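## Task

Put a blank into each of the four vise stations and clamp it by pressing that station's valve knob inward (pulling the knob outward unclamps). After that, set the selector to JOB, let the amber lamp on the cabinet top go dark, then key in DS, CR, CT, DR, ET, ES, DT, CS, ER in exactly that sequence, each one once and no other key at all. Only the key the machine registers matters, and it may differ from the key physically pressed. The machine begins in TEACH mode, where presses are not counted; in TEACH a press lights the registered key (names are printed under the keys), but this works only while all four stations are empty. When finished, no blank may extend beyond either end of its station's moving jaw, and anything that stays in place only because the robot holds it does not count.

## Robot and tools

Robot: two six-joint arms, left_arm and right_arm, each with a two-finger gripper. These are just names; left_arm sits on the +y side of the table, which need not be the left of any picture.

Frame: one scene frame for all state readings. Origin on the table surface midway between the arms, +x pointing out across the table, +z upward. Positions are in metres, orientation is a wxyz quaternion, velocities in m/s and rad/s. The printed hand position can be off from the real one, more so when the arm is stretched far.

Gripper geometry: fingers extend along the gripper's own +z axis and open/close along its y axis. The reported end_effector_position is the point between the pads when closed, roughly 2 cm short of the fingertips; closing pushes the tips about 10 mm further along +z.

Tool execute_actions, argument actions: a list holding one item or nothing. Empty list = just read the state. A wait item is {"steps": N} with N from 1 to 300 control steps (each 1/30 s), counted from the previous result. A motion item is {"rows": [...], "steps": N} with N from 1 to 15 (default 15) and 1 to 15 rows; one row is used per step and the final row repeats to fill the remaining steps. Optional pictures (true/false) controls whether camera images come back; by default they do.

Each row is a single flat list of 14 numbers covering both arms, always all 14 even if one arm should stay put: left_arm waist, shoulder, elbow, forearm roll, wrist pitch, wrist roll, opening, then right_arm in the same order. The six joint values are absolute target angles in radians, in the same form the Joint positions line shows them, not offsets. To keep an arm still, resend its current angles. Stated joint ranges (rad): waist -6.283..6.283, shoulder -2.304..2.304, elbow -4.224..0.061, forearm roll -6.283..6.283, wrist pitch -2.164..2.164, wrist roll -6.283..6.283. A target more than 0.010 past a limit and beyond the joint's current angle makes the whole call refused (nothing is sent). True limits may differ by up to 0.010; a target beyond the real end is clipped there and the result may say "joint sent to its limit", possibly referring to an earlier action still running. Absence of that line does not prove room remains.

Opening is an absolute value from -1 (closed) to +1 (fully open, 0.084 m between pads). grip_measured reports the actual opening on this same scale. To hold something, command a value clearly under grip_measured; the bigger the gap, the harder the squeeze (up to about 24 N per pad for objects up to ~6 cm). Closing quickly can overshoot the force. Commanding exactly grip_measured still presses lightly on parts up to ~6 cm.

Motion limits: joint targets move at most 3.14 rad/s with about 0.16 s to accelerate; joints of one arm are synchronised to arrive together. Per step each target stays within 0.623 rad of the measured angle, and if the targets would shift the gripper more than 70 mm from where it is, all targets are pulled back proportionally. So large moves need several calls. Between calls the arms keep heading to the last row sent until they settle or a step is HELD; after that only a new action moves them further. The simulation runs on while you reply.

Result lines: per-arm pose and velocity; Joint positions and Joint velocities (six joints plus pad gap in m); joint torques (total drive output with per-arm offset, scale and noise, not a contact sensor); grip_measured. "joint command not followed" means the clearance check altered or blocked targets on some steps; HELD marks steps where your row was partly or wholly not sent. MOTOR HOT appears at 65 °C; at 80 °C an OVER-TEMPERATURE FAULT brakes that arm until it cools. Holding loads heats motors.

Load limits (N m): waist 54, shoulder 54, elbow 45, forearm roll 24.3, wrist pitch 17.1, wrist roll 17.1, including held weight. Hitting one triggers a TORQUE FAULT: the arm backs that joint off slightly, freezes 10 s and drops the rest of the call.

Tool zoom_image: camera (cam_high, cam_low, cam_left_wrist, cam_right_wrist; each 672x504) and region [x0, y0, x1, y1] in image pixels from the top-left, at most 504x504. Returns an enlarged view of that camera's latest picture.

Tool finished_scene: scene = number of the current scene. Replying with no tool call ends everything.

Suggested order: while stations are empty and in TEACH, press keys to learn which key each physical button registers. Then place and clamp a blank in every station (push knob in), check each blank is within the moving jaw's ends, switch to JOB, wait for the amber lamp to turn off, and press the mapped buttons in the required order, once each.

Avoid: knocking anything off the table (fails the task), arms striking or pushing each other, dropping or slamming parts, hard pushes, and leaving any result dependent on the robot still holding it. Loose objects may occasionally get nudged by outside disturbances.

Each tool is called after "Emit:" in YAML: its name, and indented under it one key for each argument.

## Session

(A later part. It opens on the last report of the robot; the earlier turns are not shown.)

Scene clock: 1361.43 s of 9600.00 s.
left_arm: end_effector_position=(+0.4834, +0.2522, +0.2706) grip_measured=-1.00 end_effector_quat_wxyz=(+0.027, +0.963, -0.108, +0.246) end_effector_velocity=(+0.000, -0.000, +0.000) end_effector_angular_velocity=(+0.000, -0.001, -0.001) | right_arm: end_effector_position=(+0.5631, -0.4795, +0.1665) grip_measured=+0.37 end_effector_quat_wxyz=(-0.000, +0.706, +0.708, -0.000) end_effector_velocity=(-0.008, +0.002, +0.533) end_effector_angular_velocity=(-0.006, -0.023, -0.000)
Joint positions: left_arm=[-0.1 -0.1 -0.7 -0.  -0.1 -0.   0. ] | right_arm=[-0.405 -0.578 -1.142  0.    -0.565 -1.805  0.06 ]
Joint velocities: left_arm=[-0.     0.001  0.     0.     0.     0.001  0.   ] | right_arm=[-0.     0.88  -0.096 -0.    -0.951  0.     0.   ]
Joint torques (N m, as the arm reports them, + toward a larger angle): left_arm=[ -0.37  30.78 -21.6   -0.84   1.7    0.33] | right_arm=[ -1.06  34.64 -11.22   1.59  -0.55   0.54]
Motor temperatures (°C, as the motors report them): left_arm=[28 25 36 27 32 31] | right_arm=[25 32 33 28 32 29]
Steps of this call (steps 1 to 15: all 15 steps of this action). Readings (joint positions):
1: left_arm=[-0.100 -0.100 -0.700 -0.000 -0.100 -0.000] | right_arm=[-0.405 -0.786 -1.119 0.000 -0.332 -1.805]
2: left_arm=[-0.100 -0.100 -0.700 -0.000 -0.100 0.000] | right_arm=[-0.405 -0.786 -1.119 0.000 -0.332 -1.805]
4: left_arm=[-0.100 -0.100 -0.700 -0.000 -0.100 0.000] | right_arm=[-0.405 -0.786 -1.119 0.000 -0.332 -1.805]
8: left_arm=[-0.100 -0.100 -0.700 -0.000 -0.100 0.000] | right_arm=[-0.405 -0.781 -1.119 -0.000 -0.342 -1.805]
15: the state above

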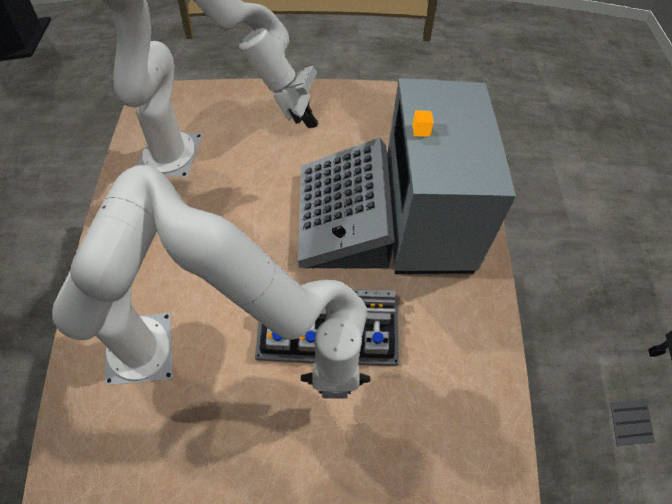

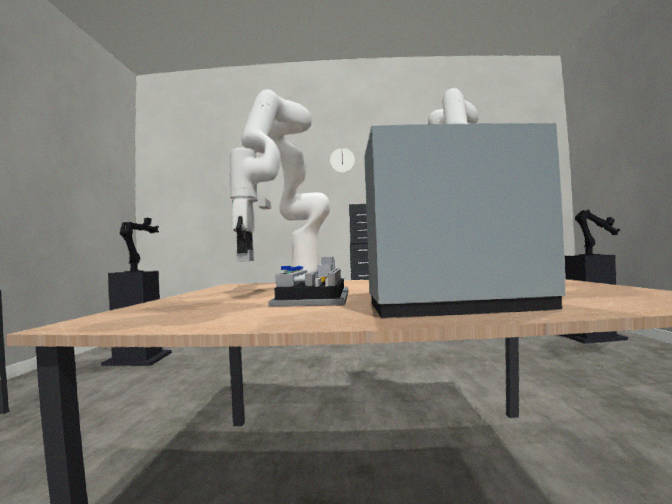

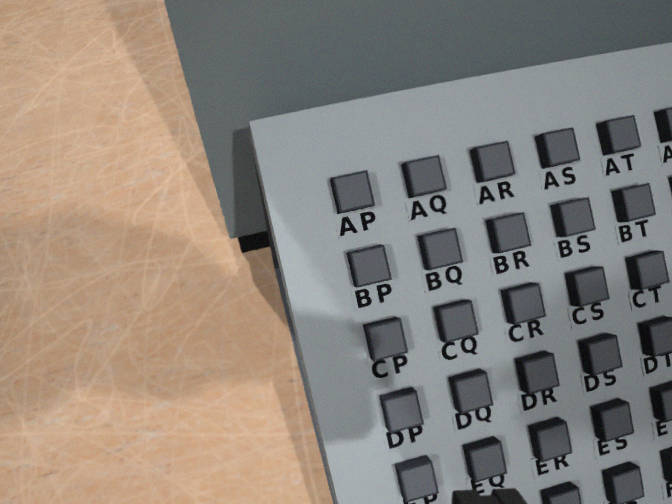

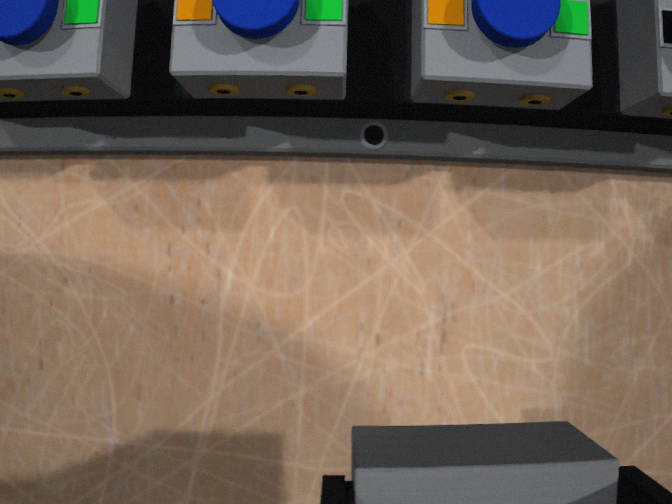

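Emit:
execute_actions:
  actions:
    - {"rows":[[-0.1,-0.1,-0.7,0,-0.1,0,-1,-0.3,-0.56,-1.25,0,-0.69,-1.7,0.05],[-0.1,-0.1,-0.7,0,-0.1,0,-1,-0.3,-0.56,-1.25,0,-0.69,-1.7,0.05],[-0.1,-0.1,-0.7,0,-0.1,0,-1,-0.3,-0.56,-1.25,0,-0.69,-1.7,0.05],[-0.1,-0.1,-0.7,0,-0.1,0,-1,-0.3,-0.56,-1.25,0,-0.69,-1.7,0.05],[-0.1,-0.1,-0.7,0,-0.1,0,-1,0.006,-0.74,-1.529,0,-0.789,-1.394,0.05]],"steps":15}
  pictures: false

Emit:
execute_actions:
  actions:
    - {"rows":[[-0.1,-0.1,-0.7,0,-0.1,0,-1,0.006,-0.758,-1.529,0,-0.771,-1.394,0.05]],"steps":15}
  pictures: false

Emit:
execute_actions:
  actions:
    - {"rows":[[-0.1,-0.1,-0.7,0,-0.1,0,-1,0.006,-0.823,-1.512,0,-0.689,-1.394,0.05]],"steps":15}

Emit:
zoom_image:
  camera: "cam_low"
  region: [280,240,360,300]

Scene clock: 1375.07 s of 9600.00 s.
left_arm: end_effector_position=(+0.4834, +0.2522, +0.2706) grip_measured=-1.00 end_effector_quat_wxyz=(+0.027, +0.963, -0.108, +0.246) end_effector_velocity=(+0.001, -0.000, +0.001) end_effector_angular_velocity=(-0.001, -0.002, +0.000) | right_arm: end_effector_position=(+0.6640, -0.2681, +0.2148) grip_measured=+0.37 end_effector_quat_wxyz=(+0.000, +0.706, +0.708, +0.000) end_effector_velocity=(+0.118, +0.523, -0.014) end_effector_angular_velocity=(+0.001, -0.001, +0.016)
Joint positions: left_arm=[-0.1 -0.1 -0.7 -0.  -0.1 -0.   0. ] | right_arm=[-0.05  -0.708 -1.478  0.    -0.77  -1.45   0.06 ]
Joint velocities: left_arm=[-0.     0.001 -0.001  0.    -0.    -0.001  0.   ] | right_arm=[ 0.767 -0.445 -0.69   0.001 -0.243  0.751  0.   ]
Joint torques (N m, as the arm reports them, + toward a larger angle): left_arm=[  0.25  30.72 -21.3   -1.17   1.74   0.18] | right_arm=[ -8.84  47.91 -12.54   1.14  -0.88   0.29]
Motor temperatures (°C, as the motors report them): left_arm=[28 25 36 27 32 31] | right_arm=[25 32 34 28 32 29]
Steps of this call (steps 1 to 30: the robot went on to your last target; steps 31 to 90: nothing new was sent; then 10.13 s passed at rest; steps 91 to 105: all 15 steps of this action). Readings (joint positions):
91: left_arm=[-0.100 -0.100 -0.700 0.000 -0.100 -0.000] | right_arm=[-0.404 -0.500 -1.151 -0.000 -0.651 -1.804]
92: left_arm=[-0.100 -0.100 -0.700 0.000 -0.100 0.000] | right_arm=[-0.396 -0.506 -1.160 -0.000 -0.656 -1.793]
94: left_arm=[-0.100 -0.100 -0.700 -0.000 -0.100 0.000] | right_arm=[-0.342 -0.537 -1.212 -0.000 -0.675 -1.740]
98: left_arm=[-0.100 -0.100 -0.700 -0.000 -0.100 -0.000] | right_arm=[-0.239 -0.597 -1.307 0.000 -0.709 -1.638]
105: the state above

Scene clock: 1375.57 s of 9600.00 s.
left_arm: end_effector_position=(+0.4834, +0.2522, +0.2706) grip_measured=-1.00 end_effector_quat_wxyz=(+0.027, +0.963, -0.108, +0.246) end_effector_velocity=(+0.000, +0.000, +0.001) end_effector_angular_velocity=(-0.000, -0.000, +0.001) | right_arm: end_effector_position=(+0.6729, -0.2297, +0.2019) grip_measured=+0.37 end_effector_quat_wxyz=(+0.000, +0.707, +0.708, +0.000) end_effector_velocity=(-0.000, +0.002, -0.001) end_effector_angular_velocity=(-0.000, +0.001, +0.002)
Joint positions: left_arm=[-0.1 -0.1 -0.7 -0.  -0.1  0.   0. ] | right_arm=[ 0.006 -0.758 -1.529 -0.    -0.771 -1.394  0.06 ]
Joint velocities: left_arm=[ 0.     0.001 -0.    -0.    -0.001 -0.     0.   ] | right_arm=[ 0.003 -0.002 -0.001 -0.     0.001  0.001 -0.   ]
Joint torques (N m, as the arm reports them, + toward a larger angle): left_arm=[  0.83  30.65 -21.6   -1.2    1.68   0.28] | right_arm=[  0.09  43.1  -15.18   2.62  -0.25   0.28]
Motor temperatures (°C, as the motors report them): left_arm=[28 25 36 27 32 31] | right_arm=[25 32 34 28 32 29]
Steps of this call (steps 1 to 15: all 15 steps of this action). Readings (joint positions):
1: left_arm=[-0.100 -0.100 -0.700 0.000 -0.100 0.000] | right_arm=[-0.026 -0.722 -1.499 0.000 -0.777 -1.427]
2: left_arm=[-0.100 -0.100 -0.700 -0.000 -0.100 -0.000] | right_arm=[-0.009 -0.735 -1.515 0.000 -0.778 -1.412]
4: left_arm=[-0.100 -0.100 -0.700 0.000 -0.100 -0.000] | right_arm=[0.004 -0.753 -1.525 0.000 -0.773 -1.398]
8: left_arm=[-0.100 -0.100 -0.700 0.000 -0.100 0.000] | right_arm=[0.004 -0.757 -1.528 -0.000 -0.771 -1.394]
15: the state above

Scene clock: 1376.07 s of 9600.00 s.
left_arm: end_effector_position=(+0.4834, +0.2522, +0.2706) grip_measured=-1.00 end_effector_quat_wxyz=(+0.027, +0.963, -0.108, +0.246) end_effector_velocity=(+0.000, -0.000, -0.001) end_effector_angular_velocity=(-0.000, +0.000, +0.001) | right_arm: end_effector_position=(+0.6731, -0.2293, +0.1518) grip_measured=+0.37 end_effector_quat_wxyz=(+0.000, +0.706, +0.708, +0.000) end_effector_velocity=(-0.003, -0.002, -0.005) end_effector_angular_velocity=(-0.003, +0.009, +0.001)
Joint positions: left_arm=[-0.1 -0.1 -0.7 -0.  -0.1  0.   0. ] | right_arm=[ 0.006 -0.822 -1.512  0.    -0.689 -1.394  0.06 ]
Joint velocities: left_arm=[ 0.    -0.002 -0.     0.     0.001 -0.001  0.   ] | right_arm=[-0.001 -0.005  0.004 -0.002  0.    -0.     0.   ]
Joint torques (N m, as the arm reports them, + toward a larger angle): left_arm=[  0.7   30.71 -21.28  -1.05   1.69   0.27] | right_arm=[ -2.99  45.04 -13.58   2.08  -0.62   0.43]
Motor temperatures (°C, as the motors report them): left_arm=[28 25 36 27 32 31] | right_arm=[25 32 34 28 32 29]
Steps of this call (steps 1 to 15: all 15 steps of this action). Readings (joint positions):
1: left_arm=[-0.100 -0.100 -0.700 0.000 -0.100 0.000] | right_arm=[0.006 -0.758 -1.529 -0.000 -0.770 -1.394]
2: left_arm=[-0.100 -0.100 -0.700 -0.000 -0.100 -0.000] | right_arm=[0.006 -0.764 -1.527 0.000 -0.759 -1.394]
4: left_arm=[-0.100 -0.100 -0.700 0.000 -0.100 -0.000] | right_arm=[0.006 -0.800 -1.519 0.000 -0.714 -1.394]
8: left_arm=[-0.100 -0.100 -0.700 -0.000 -0.100 0.000] | right_arm=[0.006 -0.825 -1.510 -0.000 -0.691 -1.394]
15: the state above

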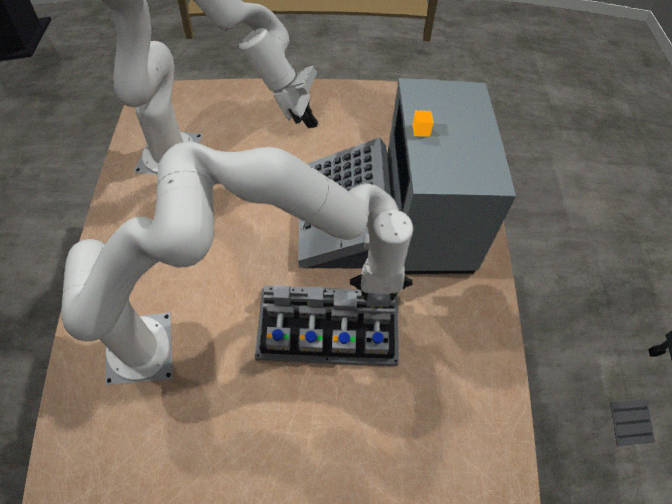

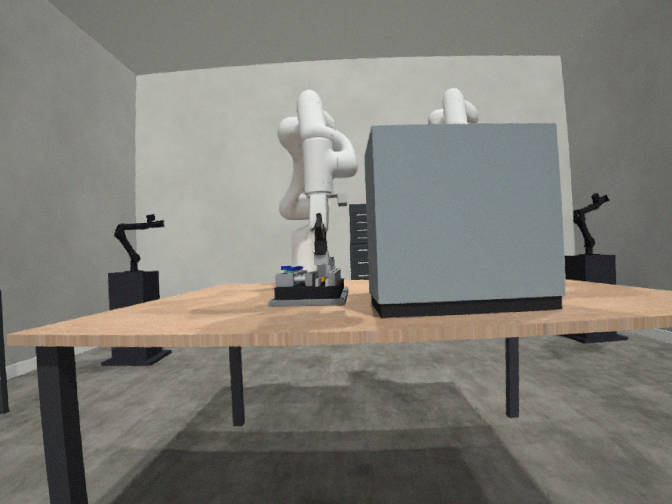

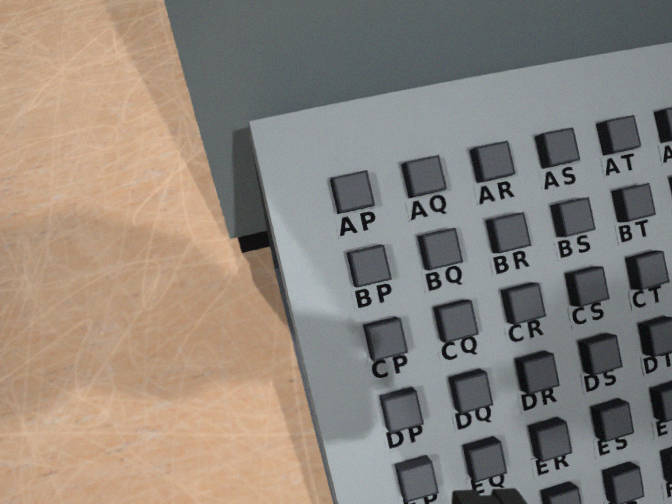

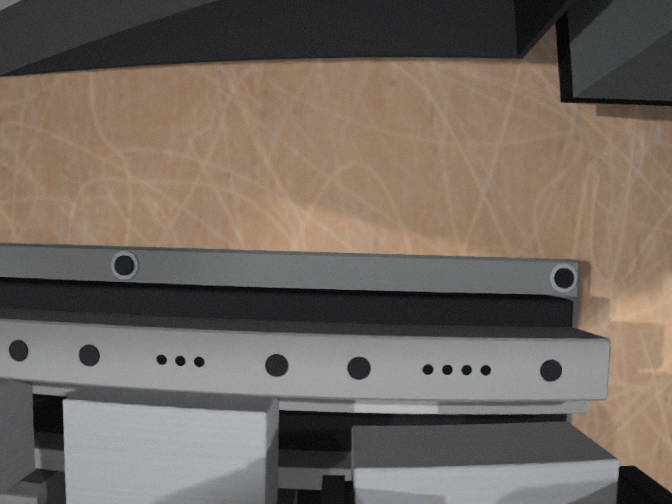

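Region (280, 240, 360, 300) of cam_low's 672x504 image, scaled by 6.300, with more detail than that image has; it fills the top 378 rows of this view, and the rest is white.

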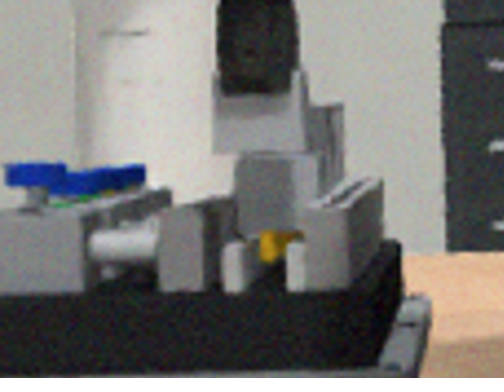

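Emit:
execute_actions:
  actions:
    - {"rows":[[-0.1,-0.1,-0.7,0,-0.1,0,-1,0.006,-0.838,-1.511,0,-0.673,-1.394,0.05],[-0.1,-0.1,-0.7,0,-0.1,0,-1,0.006,-0.838,-1.511,0,-0.673,-1.394,0.05],[-0.1,-0.1,-0.7,0,-0.1,0,-1,0.006,-0.838,-1.511,0,-0.673,-1.394,0.05],[-0.1,-0.1,-0.7,0,-0.1,0,-1,0.006,-0.838,-1.511,0,-0.673,-1.394,0.05],[-0.1,-0.1,-0.7,0,-0.1,0,-1,0.006,-0.85,-1.51,0,-0.66,-1.394,0.05],[-0.1,-0.1,-0.7,0,-0.1,0,-1,0.006,-0.85,-1.51,0,-0.66,-1.394,0.05],[-0.1,-0.1,-0.7,0,-0.1,0,-1,0.006,-0.85,-1.51,0,-0.66,-1.394,0.05],[-0.1,-0.1,-0.7,0,-0.1,0,-1,0.006,-0.85,-1.51,0,-0.66,-1.394,0.05],[-0.1,-0.1,-0.7,0,-0.1,0,-1,0.006,-0.862,-1.509,0,-0.647,-1.394,0.05]],"steps":15}

Emit:
zoom_image:
  camera: "cam_low"
  region: [280,240,360,300]

Scene clock: 1388.97 s of 9600.00 s.
left_arm: end_effector_position=(+0.4834, +0.2522, +0.2706) grip_measured=-1.00 end_effector_quat_wxyz=(+0.027, +0.963, -0.108, +0.246) end_effector_velocity=(+0.000, -0.000, +0.001) end_effector_angular_velocity=(-0.000, -0.002, -0.000) | right_arm: end_effector_position=(+0.6726, -0.2294, +0.1238) grip_measured=+0.37 end_effector_quat_wxyz=(-0.000, +0.706, +0.708, -0.000) end_effector_velocity=(+0.007, +0.001, +0.005) end_effector_angular_velocity=(+0.003, -0.019, +0.001)
Joint positions: left_arm=[-0.1 -0.1 -0.7 -0.  -0.1 -0.   0. ] | right_arm=[ 0.006 -0.862 -1.509 -0.    -0.647 -1.394  0.06 ]
Joint velocities: left_arm=[ 0.     0.001 -0.     0.     0.001  0.     0.   ] | right_arm=[ 0.     0.004 -0.008 -0.     0.008  0.     0.   ]
Joint torques (N m, as the arm reports them, + toward a larger angle): left_arm=[  0.57  30.28 -21.51  -1.14   1.77   0.23] | right_arm=[ -2.52  47.54 -13.29   1.1   -0.64   0.51]
Motor temperatures (°C, as the motors report them): left_arm=[28 25 36 27 32 31] | right_arm=[25 32 34 28 32 29]
Steps of this call (steps 1 to 15: the robot went on to your last target; steps 16 to 90: nothing new was sent; then 9.40 s passed at rest; steps 91 to 105: all 15 steps of this action). Readings (joint positions):
91: left_arm=[-0.100 -0.100 -0.700 -0.000 -0.100 0.000] | right_arm=[0.006 -0.824 -1.512 0.000 -0.688 -1.394]
92: left_arm=[-0.100 -0.100 -0.700 0.000 -0.100 -0.000] | right_arm=[0.006 -0.827 -1.513 0.000 -0.683 -1.394]
94: left_arm=[-0.100 -0.100 -0.700 -0.000 -0.100 0.000] | right_arm=[0.006 -0.836 -1.511 -0.000 -0.676 -1.394]
98: left_arm=[-0.100 -0.100 -0.700 0.000 -0.100 0.000] | right_arm=[0.006 -0.848 -1.510 -0.000 -0.663 -1.394]
105: the state above

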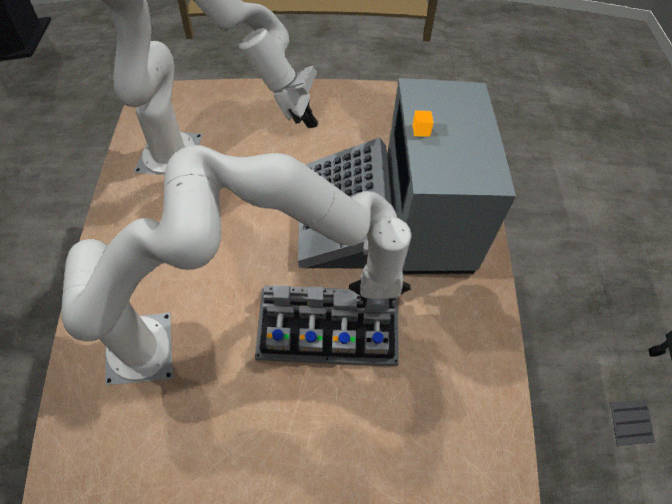

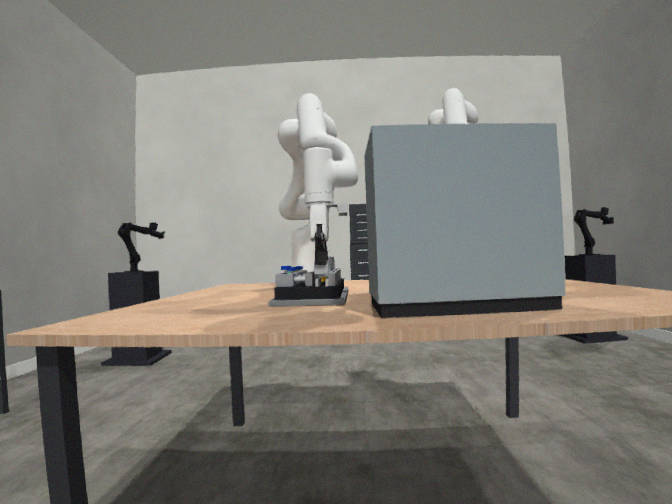

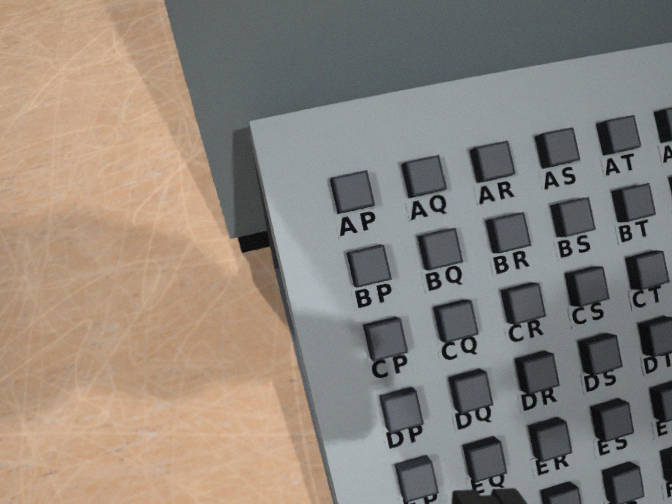

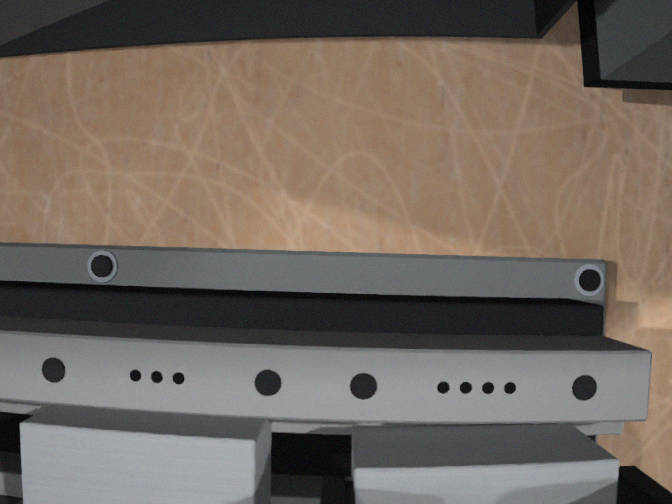

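Region (280, 240, 360, 300) of cam_low's 672x504 image, scaled by 6.300, with more detail than that image has; it fills the top 378 rows of this view, and the rest is white.

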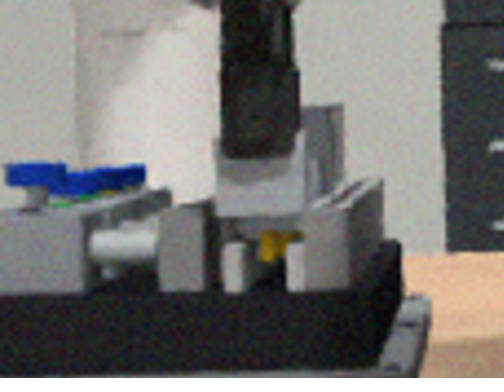

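Entering cleanly. Lower, release, lift.

Emit:
execute_actions:
  actions:
    - {"rows":[[-0.1,-0.1,-0.7,0,-0.1,0,-1,0.006,-0.872,-1.509,0,-0.637,-1.394,0.05],[-0.1,-0.1,-0.7,0,-0.1,0,-1,0.006,-0.872,-1.509,0,-0.637,-1.394,0.05],[-0.1,-0.1,-0.7,0,-0.1,0,-1,0.006,-0.872,-1.509,0,-0.637,-1.394,0.05],[-0.1,-0.1,-0.7,0,-0.1,0,-1,0.006,-0.878,-1.509,0,-0.631,-1.394,0.05],[-0.1,-0.1,-0.7,0,-0.1,0,-1,0.006,-0.878,-1.509,0,-0.631,-1.394,0.05],[-0.1,-0.1,-0.7,0,-0.1,0,-1,0.006,-0.878,-1.509,0,-0.631,-1.394,0.05],[-0.1,-0.1,-0.7,0,-0.1,0,-1,0.006,-0.878,-1.509,0,-0.631,-1.394,0.05],[-0.1,-0.1,-0.7,0,-0.1,0,-1,0.006,-0.878,-1.509,0,-0.631,-1.394,0.05],[-0.1,-0.1,-0.7,0,-0.1,0,-1,0.006,-0.878,-1.509,0,-0.631,-1.394,0.3],[-0.1,-0.1,-0.7,0,-0.1,0,-1,0.006,-0.878,-1.509,0,-0.631,-1.394,0.45],[-0.1,-0.1,-0.7,0,-0.1,0,-1,0.006,-0.878,-1.509,0,-0.631,-1.394,0.6]],"steps":15}
  pictures: false

Emit:
execute_actions:
  actions:
    - {"rows":[[-0.1,-0.1,-0.7,0,-0.1,0,-1,0.006,-0.80,-1.518,0,-0.718,-1.394,0.6],[-0.1,-0.1,-0.7,0,-0.1,0,-1,0.006,-0.80,-1.518,0,-0.718,-1.394,0.6],[-0.1,-0.1,-0.7,0,-0.1,0,-1,0.006,-0.80,-1.518,0,-0.718,-1.394,0.6],[-0.1,-0.1,-0.7,0,-0.1,0,-1,0.006,-0.80,-1.518,0,-0.718,-1.394,0.6],[-0.1,-0.1,-0.7,0,-0.1,0,-1,0.006,-0.80,-1.518,0,-0.718,-1.394,0.6],[-0.1,-0.1,-0.7,0,-0.1,0,-1,-0.025,-0.75,-1.52,0,-0.77,-1.425,0.6]],"steps":15}

Scene clock: 1400.53 s of 9600.00 s.
left_arm: end_effector_position=(+0.4834, +0.2522, +0.2706) grip_measured=-1.00 end_effector_quat_wxyz=(+0.027, +0.963, -0.108, +0.246) end_effector_velocity=(-0.000, +0.000, +0.001) end_effector_angular_velocity=(+0.000, -0.001, -0.001) | right_arm: end_effector_position=(+0.6731, -0.2293, +0.1135) grip_measured=+0.59 end_effector_quat_wxyz=(+0.000, +0.706, +0.708, +0.000) end_effector_velocity=(-0.002, -0.000, -0.002) end_effector_angular_velocity=(-0.001, +0.004, +0.000)
Joint positions: left_arm=[-0.1 -0.1 -0.7  0.  -0.1 -0.   0. ] | right_arm=[ 0.006 -0.878 -1.509  0.    -0.631 -1.394  0.069]
Joint velocities: left_arm=[-0.     0.002  0.001  0.001 -0.001 -0.001  0.   ] | right_arm=[ 0.    -0.002  0.002  0.    -0.    -0.001  0.005]
Joint torques (N m, as the arm reports them, + toward a larger angle): left_arm=[  0.05  30.61 -21.52  -1.29   1.75   0.25] | right_arm=[ -1.72  41.9  -12.45   2.23  -0.29   0.69]
Motor temperatures (°C, as the motors report them): left_arm=[28 25 36 27 32 31] | right_arm=[25 32 34 28 32 29]
Steps of this call (steps 1 to 15: the robot went on to your last target; steps 16 to 90: nothing new was sent; then 8.07 s passed at rest; steps 91 to 105: all 15 steps of this action). Readings (joint positions):
91: left_arm=[-0.100 -0.100 -0.700 0.000 -0.100 0.000] | right_arm=[0.006 -0.862 -1.509 0.000 -0.646 -1.394]
92: left_arm=[-0.100 -0.100 -0.700 -0.000 -0.100 -0.000] | right_arm=[0.006 -0.865 -1.510 0.000 -0.643 -1.394]
94: left_arm=[-0.100 -0.100 -0.700 -0.000 -0.100 0.000] | right_arm=[0.006 -0.871 -1.509 -0.000 -0.638 -1.394]
98: left_arm=[-0.100 -0.100 -0.700 -0.000 -0.100 0.000] | right_arm=[0.006 -0.878 -1.509 -0.000 -0.632 -1.394]
105: the state above

Scene clock: 1401.03 s of 9600.00 s.
left_arm: end_effector_position=(+0.4834, +0.2522, +0.2706) grip_measured=-1.00 end_effector_quat_wxyz=(+0.027, +0.963, -0.108, +0.246) end_effector_velocity=(-0.000, -0.000, -0.000) end_effector_angular_velocity=(+0.001, +0.001, -0.001) | right_arm: end_effector_position=(+0.6733, -0.2502, +0.2023) grip_measured=+0.59 end_effector_quat_wxyz=(-0.001, +0.706, +0.708, -0.001) end_effector_velocity=(-0.004, +0.002, -0.003) end_effector_angular_velocity=(-0.001, +0.011, +0.004)
Joint positions: left_arm=[-0.1 -0.1 -0.7 -0.  -0.1  0.   0. ] | right_arm=[-0.025 -0.751 -1.519 -0.    -0.77  -1.425  0.069]
Joint velocities: left_arm=[-0.    -0.001 -0.     0.     0.     0.001  0.   ] | right_arm=[ 0.003 -0.002  0.005  0.001 -0.004 -0.002  0.   ]
Joint torques (N m, as the arm reports them, + toward a larger angle): left_arm=[  0.5   30.58 -21.49  -0.94   1.78   0.26] | right_arm=[ -2.1   46.16 -14.26   2.33  -0.34   0.5 ]
Motor temperatures (°C, as the motors report them): left_arm=[28 25 36 27 32 31] | right_arm=[25 32 34 28 32 29]
Steps of this call (steps 1 to 15: all 15 steps of this action). Readings (joint positions):
1: left_arm=[-0.100 -0.100 -0.700 -0.000 -0.100 0.000] | right_arm=[0.006 -0.877 -1.509 0.000 -0.632 -1.394]
2: left_arm=[-0.100 -0.100 -0.700 0.000 -0.100 -0.000] | right_arm=[0.006 -0.872 -1.509 -0.000 -0.641 -1.394]
4: left_arm=[-0.100 -0.100 -0.700 0.000 -0.100 -0.000] | right_arm=[0.006 -0.831 -1.512 -0.000 -0.688 -1.394]
8: left_arm=[-0.100 -0.100 -0.700 0.000 -0.100 0.000] | right_arm=[-0.008 -0.776 -1.519 0.000 -0.744 -1.410]
15: the state above

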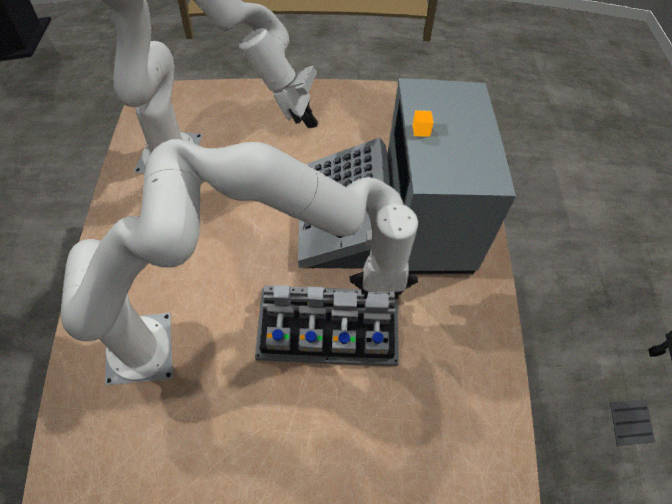

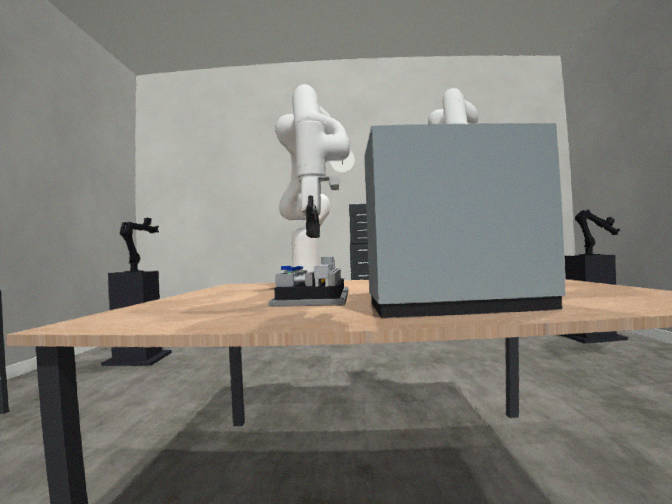

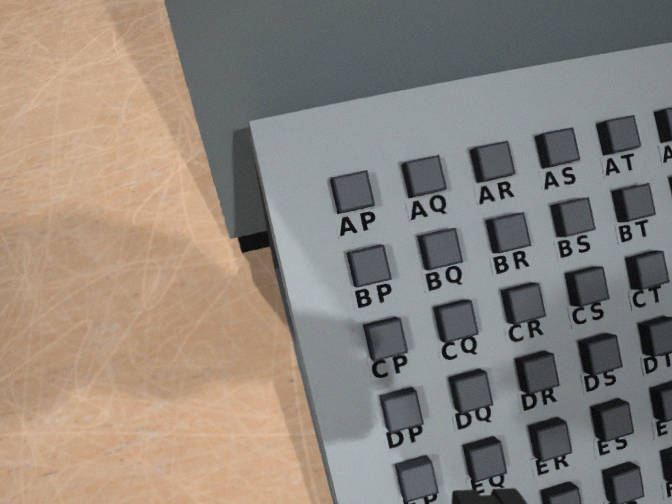

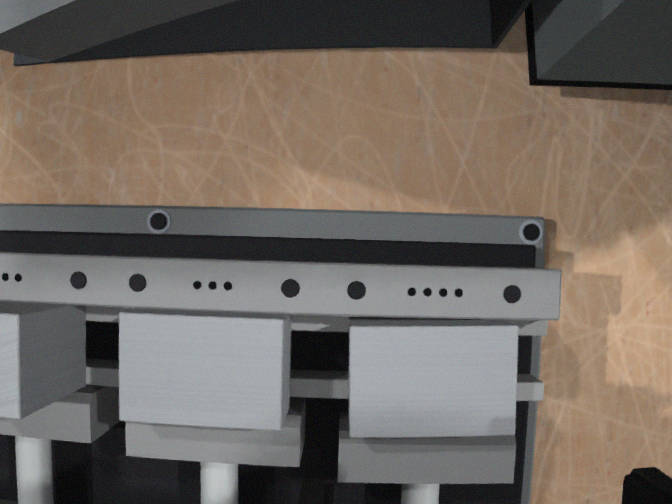

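Emit:
execute_actions:
  actions:
    - {"rows":[[-0.1,-0.1,-0.7,0,-0.1,0,-1,-0.138,-0.74,-1.505,0,-0.765,-1.538,-1],[-0.1,-0.1,-0.7,0,-0.1,0,-1,-0.138,-0.74,-1.505,0,-0.765,-1.538,-1],[-0.1,-0.1,-0.7,0,-0.1,0,-1,-0.138,-0.74,-1.505,0,-0.765,-1.538,-1],[-0.1,-0.1,-0.7,0,-0.1,0,-1,-0.138,-0.74,-1.505,0,-0.765,-1.538,-1],[-0.1,-0.1,-0.7,0,-0.1,0,-1,-0.138,-0.74,-1.505,0,-0.765,-1.538,-1],[-0.1,-0.1,-0.7,0,-0.1,0,-1,-0.138,-0.74,-1.505,0,-0.765,-1.538,-1],[-0.1,-0.1,-0.7,0,-0.1,0,-1,-0.138,-0.74,-1.505,0,-0.765,-1.538,-1],[-0.1,-0.1,-0.7,0,-0.1,0,-1,-0.138,-0.786,-1.5,0,-0.714,-1.538,-1],[-0.1,-0.1,-0.7,0,-0.1,0,-1,-0.138,-0.786,-1.5,0,-0.714,-1.538,-1],[-0.1,-0.1,-0.7,0,-0.1,0,-1,-0.138,-0.786,-1.5,0,-0.714,-1.538,-1],[-0.1,-0.1,-0.7,0,-0.1,0,-1,-0.138,-0.826,-1.494,0,-0.668,-1.538,-1]],"steps":15}
  pictures: false

Emit:
execute_actions:
  actions:
    - {"rows":[[-0.1,-0.1,-0.7,0,-0.1,0,-1,-0.138,-0.834,-1.493,0,-0.659,-1.538,-1],[-0.1,-0.1,-0.7,0,-0.1,0,-1,-0.138,-0.834,-1.493,0,-0.659,-1.538,-1],[-0.1,-0.1,-0.7,0,-0.1,0,-1,-0.138,-0.845,-1.493,0,-0.648,-1.538,-1],[-0.1,-0.1,-0.7,0,-0.1,0,-1,-0.138,-0.845,-1.493,0,-0.648,-1.538,-1],[-0.1,-0.1,-0.7,0,-0.1,0,-1,-0.138,-0.845,-1.493,0,-0.648,-1.538,-1],[-0.1,-0.1,-0.7,0,-0.1,0,-1,-0.138,-0.858,-1.492,0,-0.634,-1.538,-1]],"steps":15}
  pictures: false

Emit:
execute_actions:
  actions:
    - {"rows":[[-0.1,-0.1,-0.7,0,-0.1,0,-1,-0.138,-0.74,-1.505,0,-0.765,-1.538,-1],[-0.1,-0.1,-0.7,0,-0.1,0,-1,-0.138,-0.74,-1.505,0,-0.765,-1.538,-1],[-0.1,-0.1,-0.7,0,-0.1,0,-1,-0.138,-0.74,-1.505,0,-0.765,-1.538,-1],[-0.1,-0.1,-0.7,0,-0.1,0,-1,-0.138,-0.74,-1.505,0,-0.765,-1.538,-1],[-0.1,-0.1,-0.7,0,-0.1,0,-1,-0.138,-0.74,-1.505,0,-0.765,-1.538,-1],[-0.1,-0.1,-0.7,0,-0.1,0,-1,-0.138,-0.74,-1.505,0,-0.765,-1.538,-1],[-0.1,-0.1,-0.7,0,-0.1,0,-1,-0.27,-0.66,-1.45,0,-0.79,-1.67,-1]],"steps":15}

Scene clock: 1427.03 s of 9600.00 s.
left_arm: end_effector_position=(+0.4834, +0.2522, +0.2706) grip_measured=-1.00 end_effector_quat_wxyz=(+0.027, +0.963, -0.108, +0.246) end_effector_velocity=(+0.000, +0.000, +0.001) end_effector_angular_velocity=(-0.001, -0.002, +0.001) | right_arm: end_effector_position=(+0.6767, -0.3251, +0.1423) grip_measured=-1.00 end_effector_quat_wxyz=(-0.002, +0.706, +0.708, -0.003) end_effector_velocity=(-0.007, -0.004, -0.086) end_effector_angular_velocity=(-0.001, +0.016, -0.005)
Joint positions: left_arm=[-0.1 -0.1 -0.7  0.  -0.1 -0.   0. ] | right_arm=[-0.137 -0.825 -1.492 -0.    -0.674 -1.538  0.   ]
Joint velocities: left_arm=[ 0.     0.002 -0.    -0.001 -0.     0.     0.   ] | right_arm=[-0.006 -0.114  0.025 -0.001  0.124 -0.001  0.   ]
Joint torques (N m, as the arm reports them, + toward a larger angle): left_arm=[  0.33  30.47 -21.38  -0.93   1.78   0.23] | right_arm=[ -2.27  63.09 -18.49   2.91  -0.19   0.52]
Motor temperatures (°C, as the motors report them): left_arm=[28 25 36 27 32 31] | right_arm=[25 32 34 28 32 29]
Steps of this call (steps 1 to 15: the robot went on to your last target; steps 16 to 90: nothing new was sent; then 22.50 s passed at rest; steps 91 to 105: all 15 steps of this action). Readings (joint positions):
91: left_arm=[-0.100 -0.100 -0.700 -0.000 -0.100 0.000] | right_arm=[-0.026 -0.750 -1.520 0.000 -0.770 -1.426]
92: left_arm=[-0.100 -0.100 -0.700 -0.000 -0.100 0.000] | right_arm=[-0.034 -0.749 -1.519 0.000 -0.769 -1.437]
94: left_arm=[-0.100 -0.100 -0.700 -0.000 -0.100 0.000] | right_arm=[-0.088 -0.744 -1.511 0.000 -0.767 -1.492]
98: left_arm=[-0.100 -0.100 -0.700 0.000 -0.100 -0.000] | right_arm=[-0.138 -0.741 -1.505 -0.000 -0.764 -1.536]
105: the state above

Scene clock: 1427.53 s of 9600.00 s.
left_arm: end_effector_position=(+0.4834, +0.2522, +0.2706) grip_measured=-1.00 end_effector_quat_wxyz=(+0.027, +0.963, -0.108, +0.246) end_effector_velocity=(-0.000, +0.000, -0.001) end_effector_angular_velocity=(+0.001, +0.002, -0.001) | right_arm: end_effector_position=(+0.6793, -0.3256, +0.1210) grip_measured=-1.00 end_effector_quat_wxyz=(+0.000, +0.706, +0.708, +0.001) end_effector_velocity=(-0.000, +0.001, -0.003) end_effector_angular_velocity=(+0.000, +0.000, +0.001)
Joint positions: left_arm=[-0.1 -0.1 -0.7 -0.  -0.1 -0.   0. ] | right_arm=[-0.138 -0.857 -1.493  0.    -0.634 -1.538  0.   ]
Joint velocities: left_arm=[-0.    -0.001  0.     0.    -0.001  0.001  0.   ] | right_arm=[ 0.001 -0.004  0.002  0.     0.005 -0.     0.   ]
Joint torques (N m, as the arm reports them, + toward a larger angle): left_arm=[ -0.32  30.79 -21.66  -1.14   1.69   0.25] | right_arm=[  0.96  35.49 -10.78   1.14  -0.41   0.53]
Motor temperatures (°C, as the motors report them): left_arm=[28 25 36 27 32 31] | right_arm=[25 32 34 28 32 29]
Steps of this call (steps 1 to 15: all 15 steps of this action). Readings (joint positions):
1: left_arm=[-0.100 -0.100 -0.700 0.000 -0.100 0.000] | right_arm=[-0.137 -0.827 -1.492 -0.000 -0.670 -1.538]
2: left_arm=[-0.100 -0.100 -0.700 0.000 -0.100 -0.000] | right_arm=[-0.137 -0.829 -1.493 -0.000 -0.666 -1.538]
4: left_arm=[-0.100 -0.100 -0.700 0.000 -0.100 -0.000] | right_arm=[-0.138 -0.835 -1.494 0.000 -0.657 -1.538]
8: left_arm=[-0.100 -0.100 -0.700 -0.000 -0.100 0.000] | right_arm=[-0.138 -0.852 -1.493 0.000 -0.640 -1.538]
15: the state above

Scene clock: 1428.03 s of 9600.00 s.
left_arm: end_effector_position=(+0.4834, +0.2522, +0.2706) grip_measured=-1.00 end_effector_quat_wxyz=(+0.027, +0.963, -0.108, +0.246) end_effector_velocity=(-0.001, +0.000, -0.001) end_effector_angular_velocity=(+0.000, +0.002, +0.000) | right_arm: end_effector_position=(+0.6557, -0.4112, +0.2340) grip_measured=-1.00 end_effector_quat_wxyz=(+0.000, +0.707, +0.707, +0.000) end_effector_velocity=(-0.017, -0.004, -0.007) end_effector_angular_velocity=(+0.006, +0.034, +0.045)
Joint positions: left_arm=[-0.1 -0.1 -0.7 -0.  -0.1 -0.   0. ] | right_arm=[-0.269 -0.661 -1.451 -0.    -0.789 -1.667  0.   ]
Joint velocities: left_arm=[-0.    -0.001  0.001  0.    -0.001 -0.001  0.   ] | right_arm=[-0.01   0.01   0.034  0.004 -0.011 -0.057  0.   ]
Joint torques (N m, as the arm reports them, + toward a larger angle): left_arm=[  0.45  31.03 -21.29  -0.92   1.69   0.33] | right_arm=[  3.71  37.01 -12.69   3.06  -0.19   0.77]
Motor temperatures (°C, as the motors report them): left_arm=[28 25 36 27 32 31] | right_arm=[25 32 34 28 32 29]
Steps of this call (steps 1 to 15: all 15 steps of this action). Readings (joint positions):
1: left_arm=[-0.100 -0.100 -0.700 -0.000 -0.100 -0.000] | right_arm=[-0.138 -0.857 -1.493 0.000 -0.635 -1.538]
2: left_arm=[-0.100 -0.100 -0.700 0.000 -0.100 -0.000] | right_arm=[-0.138 -0.852 -1.492 -0.000 -0.644 -1.538]
4: left_arm=[-0.100 -0.100 -0.700 -0.000 -0.100 -0.000] | right_arm=[-0.138 -0.806 -1.494 -0.000 -0.700 -1.538]
8: left_arm=[-0.100 -0.100 -0.700 -0.000 -0.100 0.000] | right_arm=[-0.147 -0.733 -1.503 0.000 -0.762 -1.550]
15: the state above

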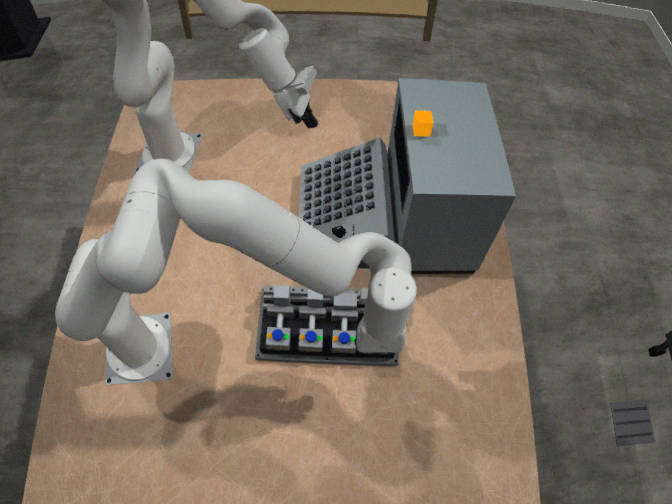

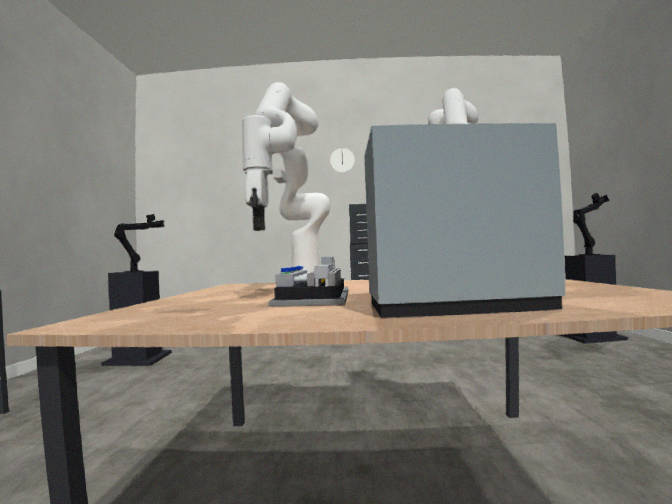

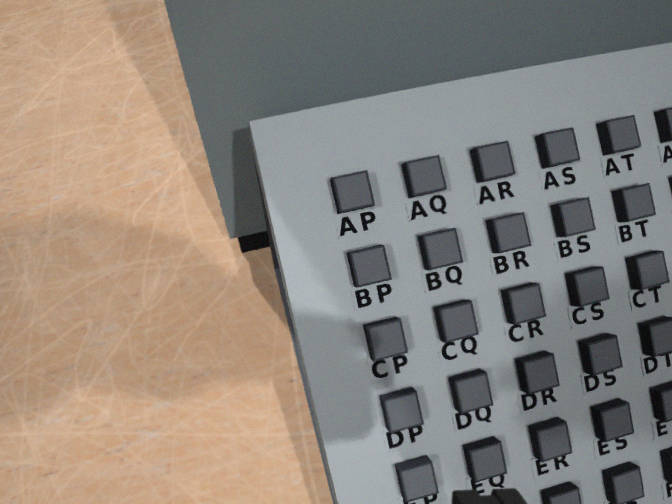

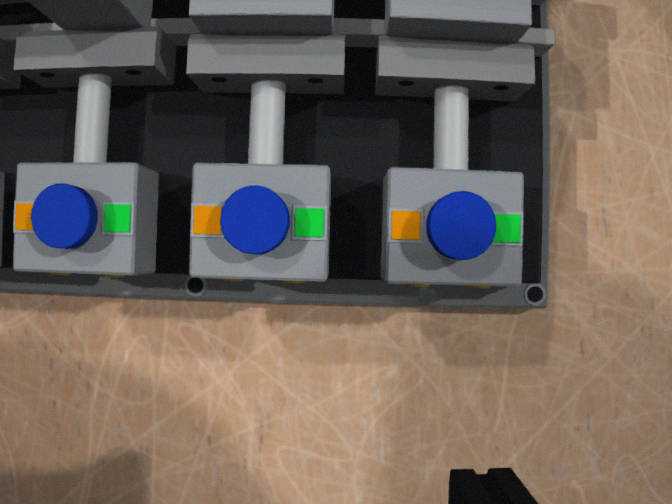

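Emit:
execute_actions:
  actions:
    - {"rows":[[-0.1,-0.1,-0.7,0,-0.1,0,-1,0.0,-0.5,-1.33,0,-0.83,-1.4,0.3]],"steps":12}
  pictures: false

Emit:
execute_actions:
  actions:
    - {"rows":[[-0.1,-0.1,-0.7,0,-0.1,0,-1,0.197,-0.54,-1.332,0,-0.792,-1.203,0.3]],"steps":15}

Scene clock: 1435.67 s of 9600.00 s.
left_arm: end_effector_position=(+0.4834, +0.2522, +0.2706) grip_measured=-1.00 end_effector_quat_wxyz=(+0.027, +0.963, -0.108, +0.246) end_effector_velocity=(-0.000, +0.000, +0.000) end_effector_angular_velocity=(-0.000, -0.001, +0.000) | right_arm: end_effector_position=(+0.6076, -0.2498, +0.2845) grip_measured=+0.29 end_effector_quat_wxyz=(+0.001, +0.705, +0.709, +0.001) end_effector_velocity=(-0.064, +0.140, +0.048) end_effector_angular_velocity=(+0.002, -0.010, +0.002)
Joint positions: left_arm=[-0.1 -0.1 -0.7  0.  -0.1  0.   0. ] | right_arm=[-0.008 -0.504 -1.335  0.    -0.829 -1.411  0.056]
Joint velocities: left_arm=[ 0.     0.001  0.001 -0.     0.001  0.     0.   ] | right_arm=[ 0.246  0.149  0.102  0.    -0.036  0.244  0.   ]
Joint torques (N m, as the arm reports them, + toward a larger angle): left_arm=[  0.56  31.11 -21.56  -0.91   1.72   0.18] | right_arm=[-24.84  17.37 -13.51   1.22   0.26   0.11]
Motor temperatures (°C, as the motors report them): left_arm=[28 25 36 27 32 31] | right_arm=[25 32 34 28 32 29]
Steps of this call (steps 1 to 15: the robot went on to your last target; steps 16 to 90: nothing new was sent; then 4.23 s passed at rest; steps 91 to 102: all 12 steps of this action). Readings (joint positions):
91: left_arm=[-0.100 -0.100 -0.700 -0.000 -0.100 0.000] | right_arm=[-0.269 -0.660 -1.450 -0.000 -0.790 -1.669]
92: left_arm=[-0.100 -0.100 -0.700 0.000 -0.100 -0.000] | right_arm=[-0.261 -0.655 -1.445 -0.000 -0.791 -1.658]
94: left_arm=[-0.100 -0.100 -0.700 0.000 -0.100 0.000] | right_arm=[-0.207 -0.623 -1.420 -0.000 -0.800 -1.603]
98: left_arm=[-0.100 -0.100 -0.700 -0.000 -0.100 0.000] | right_arm=[-0.096 -0.556 -1.373 0.000 -0.816 -1.495]
102: the state above

Scene clock: 1436.17 s of 9600.00 s.
left_arm: end_effector_position=(+0.4834, +0.2522, +0.2706) grip_measured=-1.00 end_effector_quat_wxyz=(+0.027, +0.963, -0.108, +0.246) end_effector_velocity=(-0.000, -0.000, -0.001) end_effector_angular_velocity=(+0.001, +0.001, -0.001) | right_arm: end_effector_position=(+0.5794, -0.1296, +0.2618) grip_measured=+0.29 end_effector_quat_wxyz=(+0.000, +0.707, +0.707, +0.000) end_effector_velocity=(-0.001, +0.002, +0.000) end_effector_angular_velocity=(-0.000, -0.001, +0.000)
Joint positions: left_arm=[-0.1 -0.1 -0.7  0.  -0.1 -0.   0. ] | right_arm=[ 0.195 -0.54  -1.332 -0.    -0.792 -1.203  0.056]
Joint velocities: left_arm=[-0.    -0.001  0.    -0.    -0.001  0.001  0.   ] | right_arm=[ 0.004  0.001  0.    -0.     0.     0.004 -0.   ]
Joint torques (N m, as the arm reports them, + toward a larger angle): left_arm=[  1.22  29.91 -21.55  -0.99   1.74   0.25] | right_arm=[ -2.04  36.52 -13.36   1.74  -0.15   0.05]
Motor temperatures (°C, as the motors report them): left_arm=[28 25 36 27 32 31] | right_arm=[25 32 34 28 32 29]
Steps of this call (steps 1 to 15: all 15 steps of this action). Readings (joint positions):
1: left_arm=[-0.100 -0.100 -0.700 -0.000 -0.100 0.000] | right_arm=[-0.002 -0.502 -1.333 0.000 -0.829 -1.404]
2: left_arm=[-0.100 -0.100 -0.700 -0.000 -0.100 0.000] | right_arm=[0.008 -0.503 -1.332 -0.000 -0.826 -1.390]
4: left_arm=[-0.100 -0.100 -0.700 -0.000 -0.100 0.000] | right_arm=[0.066 -0.516 -1.333 -0.000 -0.815 -1.331]
8: left_arm=[-0.100 -0.100 -0.700 0.000 -0.100 -0.000] | right_arm=[0.176 -0.537 -1.332 0.000 -0.796 -1.227]
15: the state above

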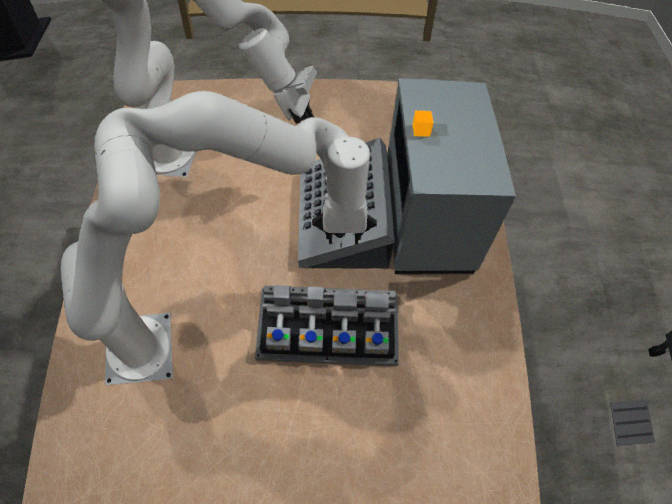

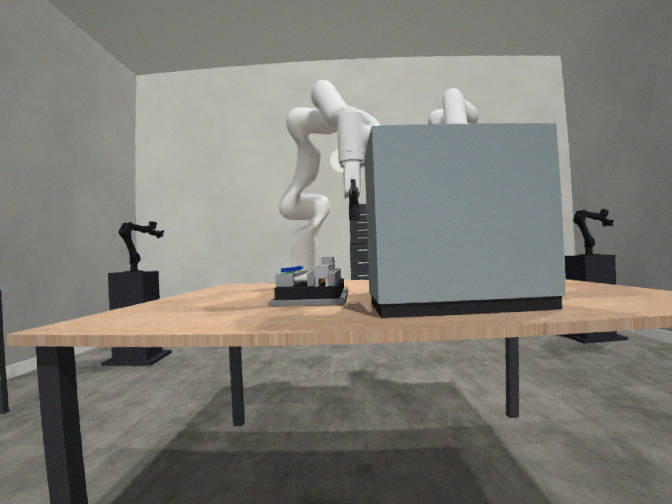

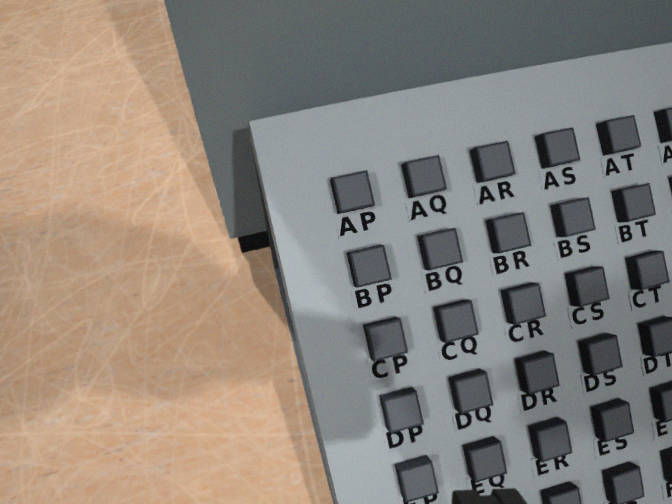

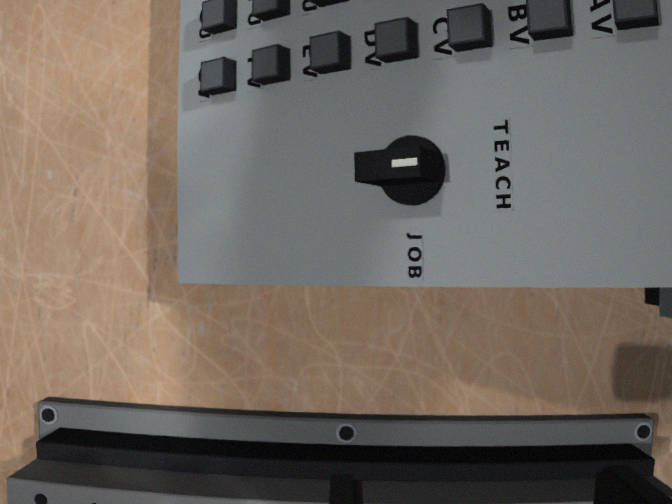

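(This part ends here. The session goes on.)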